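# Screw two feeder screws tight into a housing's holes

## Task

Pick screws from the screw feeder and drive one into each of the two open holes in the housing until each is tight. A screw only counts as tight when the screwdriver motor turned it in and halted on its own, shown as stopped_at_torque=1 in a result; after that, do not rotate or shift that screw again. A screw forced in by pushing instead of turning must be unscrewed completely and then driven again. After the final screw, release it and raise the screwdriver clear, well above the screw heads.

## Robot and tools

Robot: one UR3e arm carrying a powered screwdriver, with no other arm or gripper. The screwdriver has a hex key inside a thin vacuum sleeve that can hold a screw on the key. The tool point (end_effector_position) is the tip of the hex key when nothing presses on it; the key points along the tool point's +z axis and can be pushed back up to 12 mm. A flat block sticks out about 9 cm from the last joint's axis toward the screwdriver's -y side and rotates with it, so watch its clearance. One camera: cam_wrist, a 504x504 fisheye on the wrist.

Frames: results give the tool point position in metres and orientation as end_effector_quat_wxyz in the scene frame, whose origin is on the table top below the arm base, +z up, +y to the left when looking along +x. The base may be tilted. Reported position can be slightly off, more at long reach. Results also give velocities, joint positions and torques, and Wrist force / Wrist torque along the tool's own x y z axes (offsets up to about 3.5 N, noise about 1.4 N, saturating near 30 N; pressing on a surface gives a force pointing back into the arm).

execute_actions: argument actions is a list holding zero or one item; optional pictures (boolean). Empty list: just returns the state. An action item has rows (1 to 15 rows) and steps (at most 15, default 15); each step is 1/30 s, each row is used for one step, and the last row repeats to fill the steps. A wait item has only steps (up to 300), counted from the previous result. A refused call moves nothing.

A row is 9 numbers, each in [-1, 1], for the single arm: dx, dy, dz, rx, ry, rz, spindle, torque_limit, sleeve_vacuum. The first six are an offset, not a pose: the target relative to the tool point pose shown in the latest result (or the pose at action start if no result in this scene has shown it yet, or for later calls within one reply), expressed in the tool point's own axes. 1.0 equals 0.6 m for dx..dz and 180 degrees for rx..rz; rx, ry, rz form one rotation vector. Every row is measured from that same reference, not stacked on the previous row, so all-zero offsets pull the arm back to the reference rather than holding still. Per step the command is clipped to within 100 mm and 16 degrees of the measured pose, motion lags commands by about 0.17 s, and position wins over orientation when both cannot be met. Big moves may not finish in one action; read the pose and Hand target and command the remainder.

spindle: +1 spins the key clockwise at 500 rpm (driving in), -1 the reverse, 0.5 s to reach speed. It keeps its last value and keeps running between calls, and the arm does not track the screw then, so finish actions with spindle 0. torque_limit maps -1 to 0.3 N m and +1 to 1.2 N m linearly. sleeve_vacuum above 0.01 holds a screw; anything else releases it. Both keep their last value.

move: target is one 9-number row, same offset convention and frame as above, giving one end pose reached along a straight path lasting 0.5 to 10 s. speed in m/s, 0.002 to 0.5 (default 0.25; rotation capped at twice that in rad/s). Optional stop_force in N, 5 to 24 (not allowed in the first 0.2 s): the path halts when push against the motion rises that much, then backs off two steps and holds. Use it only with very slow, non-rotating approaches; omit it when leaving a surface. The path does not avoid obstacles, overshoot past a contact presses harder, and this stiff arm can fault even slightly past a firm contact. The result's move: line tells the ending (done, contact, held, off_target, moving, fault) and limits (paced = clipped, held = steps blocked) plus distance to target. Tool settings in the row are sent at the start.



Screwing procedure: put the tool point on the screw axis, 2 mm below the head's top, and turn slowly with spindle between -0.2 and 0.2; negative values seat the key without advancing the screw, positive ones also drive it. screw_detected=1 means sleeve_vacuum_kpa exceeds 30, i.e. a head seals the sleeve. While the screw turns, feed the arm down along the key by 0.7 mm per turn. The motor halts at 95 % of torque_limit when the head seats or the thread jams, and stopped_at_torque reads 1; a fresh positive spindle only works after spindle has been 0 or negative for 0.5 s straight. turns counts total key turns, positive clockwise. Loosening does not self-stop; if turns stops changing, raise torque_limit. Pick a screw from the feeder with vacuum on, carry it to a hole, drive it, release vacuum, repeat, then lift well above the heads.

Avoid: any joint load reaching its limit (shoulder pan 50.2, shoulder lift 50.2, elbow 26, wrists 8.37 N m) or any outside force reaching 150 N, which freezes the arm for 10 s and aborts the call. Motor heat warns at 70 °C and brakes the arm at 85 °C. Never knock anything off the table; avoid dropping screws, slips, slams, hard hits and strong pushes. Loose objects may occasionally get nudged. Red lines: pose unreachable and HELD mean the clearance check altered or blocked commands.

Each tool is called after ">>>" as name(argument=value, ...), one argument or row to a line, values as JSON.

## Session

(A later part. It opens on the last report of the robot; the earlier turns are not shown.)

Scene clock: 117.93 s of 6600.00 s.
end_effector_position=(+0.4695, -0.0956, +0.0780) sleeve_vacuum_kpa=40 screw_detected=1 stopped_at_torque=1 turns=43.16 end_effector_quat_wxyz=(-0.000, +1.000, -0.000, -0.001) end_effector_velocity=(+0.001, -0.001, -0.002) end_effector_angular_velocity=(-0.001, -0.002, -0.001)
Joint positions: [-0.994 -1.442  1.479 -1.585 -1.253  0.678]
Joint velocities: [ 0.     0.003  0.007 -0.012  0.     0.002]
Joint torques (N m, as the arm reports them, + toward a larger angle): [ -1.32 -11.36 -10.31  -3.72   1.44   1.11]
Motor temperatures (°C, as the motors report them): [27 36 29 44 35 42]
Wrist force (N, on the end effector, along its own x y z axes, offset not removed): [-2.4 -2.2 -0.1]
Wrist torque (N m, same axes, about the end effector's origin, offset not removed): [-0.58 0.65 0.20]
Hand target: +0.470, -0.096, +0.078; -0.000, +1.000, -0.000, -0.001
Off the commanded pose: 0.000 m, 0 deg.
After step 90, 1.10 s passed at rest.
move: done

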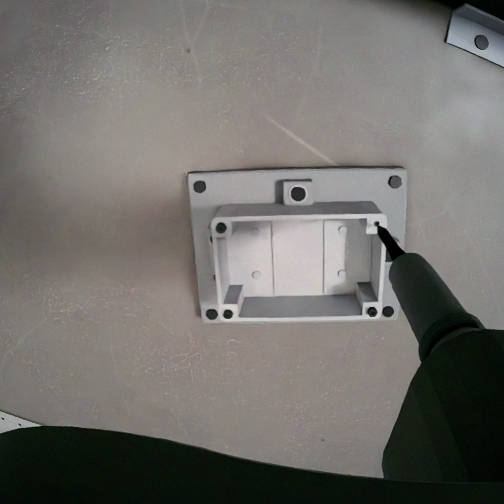

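>>> move(
  target=[0,0,0.0155,0,0,0,0,0,1],
  speed=0.012,
)

>>> move(
  target=[0,0,0.021,0,0,0,0.4,0,1],
  speed=0.0024,
  stop_force=8,
)

Scene clock: 125.37 s of 6600.00 s.
end_effector_position=(+0.4695, -0.0956, +0.0690) sleeve_vacuum_kpa=40 screw_detected=1 stopped_at_torque=1 turns=43.16 end_effector_quat_wxyz=(-0.000, +1.000, -0.000, -0.001) end_effector_velocity=(-0.000, -0.000, -0.002) end_effector_angular_velocity=(-0.001, +0.000, +0.001)
Joint positions: [-0.986 -1.436  1.513 -1.629 -1.252  0.687]
Joint velocities: [ 0.002  0.001  0.01  -0.013 -0.001  0.002]
Joint torques (N m, as the arm reports them, + toward a larger angle): [ -2.02 -11.5  -10.34  -3.65   1.44   1.1 ]
Motor temperatures (°C, as the motors report them): [27 36 29 44 35 42]
Wrist force (N, on the end effector, along its own x y z axes, offset not removed): [-3.0 -2.8 -0.8]
Wrist torque (N m, same axes, about the end effector's origin, offset not removed): [-0.74 0.77 0.24]
Hand target: +0.470, -0.096, +0.069; -0.000, +1.000, -0.000, -0.001
Off the commanded pose: 0.000 m, 0 deg.
After step 90, 3.47 s passed at rest.
move: done

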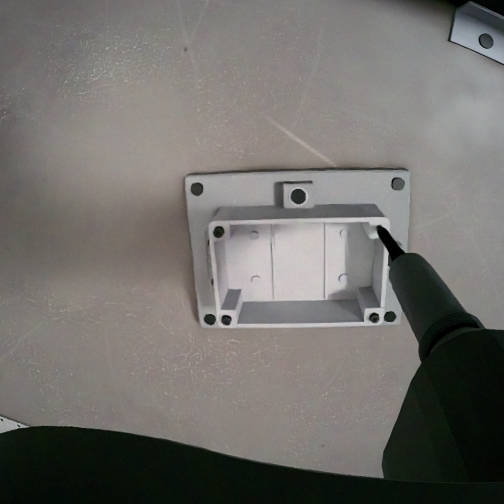

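Scene clock: 130.83 s of 6600.00 s.
end_effector_position=(+0.4695, -0.0955, +0.0564) sleeve_vacuum_kpa=39 screw_detected=1 stopped_at_torque=1 turns=57.51 end_effector_quat_wxyz=(-0.000, +1.000, -0.000, -0.001) end_effector_velocity=(-0.000, +0.000, -0.001) end_effector_angular_velocity=(+0.001, +0.000, +0.000)
Joint positions: [-0.974 -1.426  1.558 -1.689 -1.252  0.7  ]
Joint velocities: [ 0.     0.     0.002 -0.002  0.     0.   ]
Joint torques (N m, as the arm reports them, + toward a larger angle): [ -2.16 -10.65 -10.19  -4.15   1.41   1.26]
Motor temperatures (°C, as the motors report them): [27 36 29 44 35 42]
Wrist force (N, on the end effector, along its own x y z axes, offset not removed): [-5.1 -4.5 -5.6]
Wrist torque (N m, same axes, about the end effector's origin, offset not removed): [-0.64 0.58 0.20]
Hand target: +0.470, -0.096, +0.056; -0.000, +1.000, -0.000, -0.001
Off the commanded pose: 0.000 m, 0 deg.
move: done

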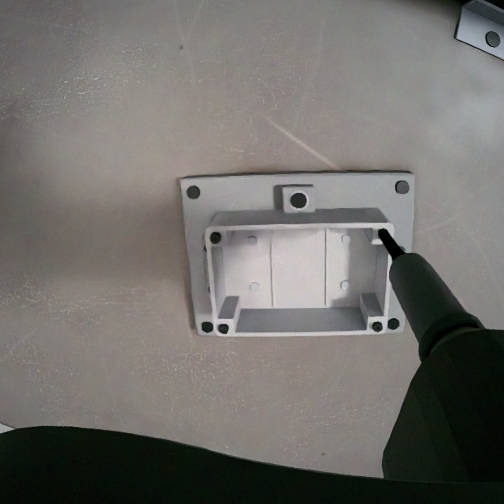

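>>> move(
  target=[0,0,-0.16,0,0,0,0,0,0],
  speed=0.12,
)

>>> finished_scene(
  scene=2,
)

Scene clock: 136.77 s of 6600.00 s.
end_effector_position=(+0.4695, -0.0957, +0.1521) sleeve_vacuum_kpa=0 screw_detected=0 stopped_at_torque=1 turns=57.50 end_effector_quat_wxyz=(-0.000, +1.000, -0.000, -0.000) end_effector_velocity=(-0.000, -0.001, +0.002) end_effector_angular_velocity=(+0.003, +0.007, -0.001)
Joint positions: [-1.066 -1.431  1.122 -1.217 -1.255  0.603]
Joint velocities: [-0.     0.02  -0.041  0.028 -0.004 -0.001]
Joint torques (N m, as the arm reports them, + toward a larger angle): [ -4.83 -11.29 -12.81  -1.87  -0.21  -1.07]
Motor temperatures (°C, as the motors report them): [27 36 29 44 35 42]
Wrist force (N, on the end effector, along its own x y z axes, offset not removed): [-1.8 -2.1 -0.5]
Wrist torque (N m, same axes, about the end effector's origin, offset not removed): [-0.55 0.48 0.20]
Hand target: +0.470, -0.096, +0.152; -0.000, +1.000, -0.000, -0.001
Off the commanded pose: 0.000 m, 0 deg.
After step 90, 1.60 s passed at rest.
move: done

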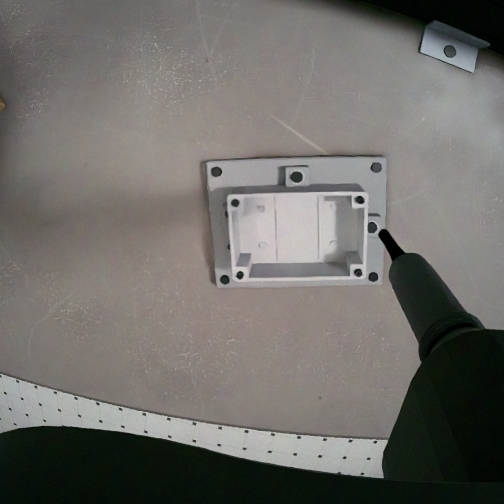

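The scene is finished: the task was done.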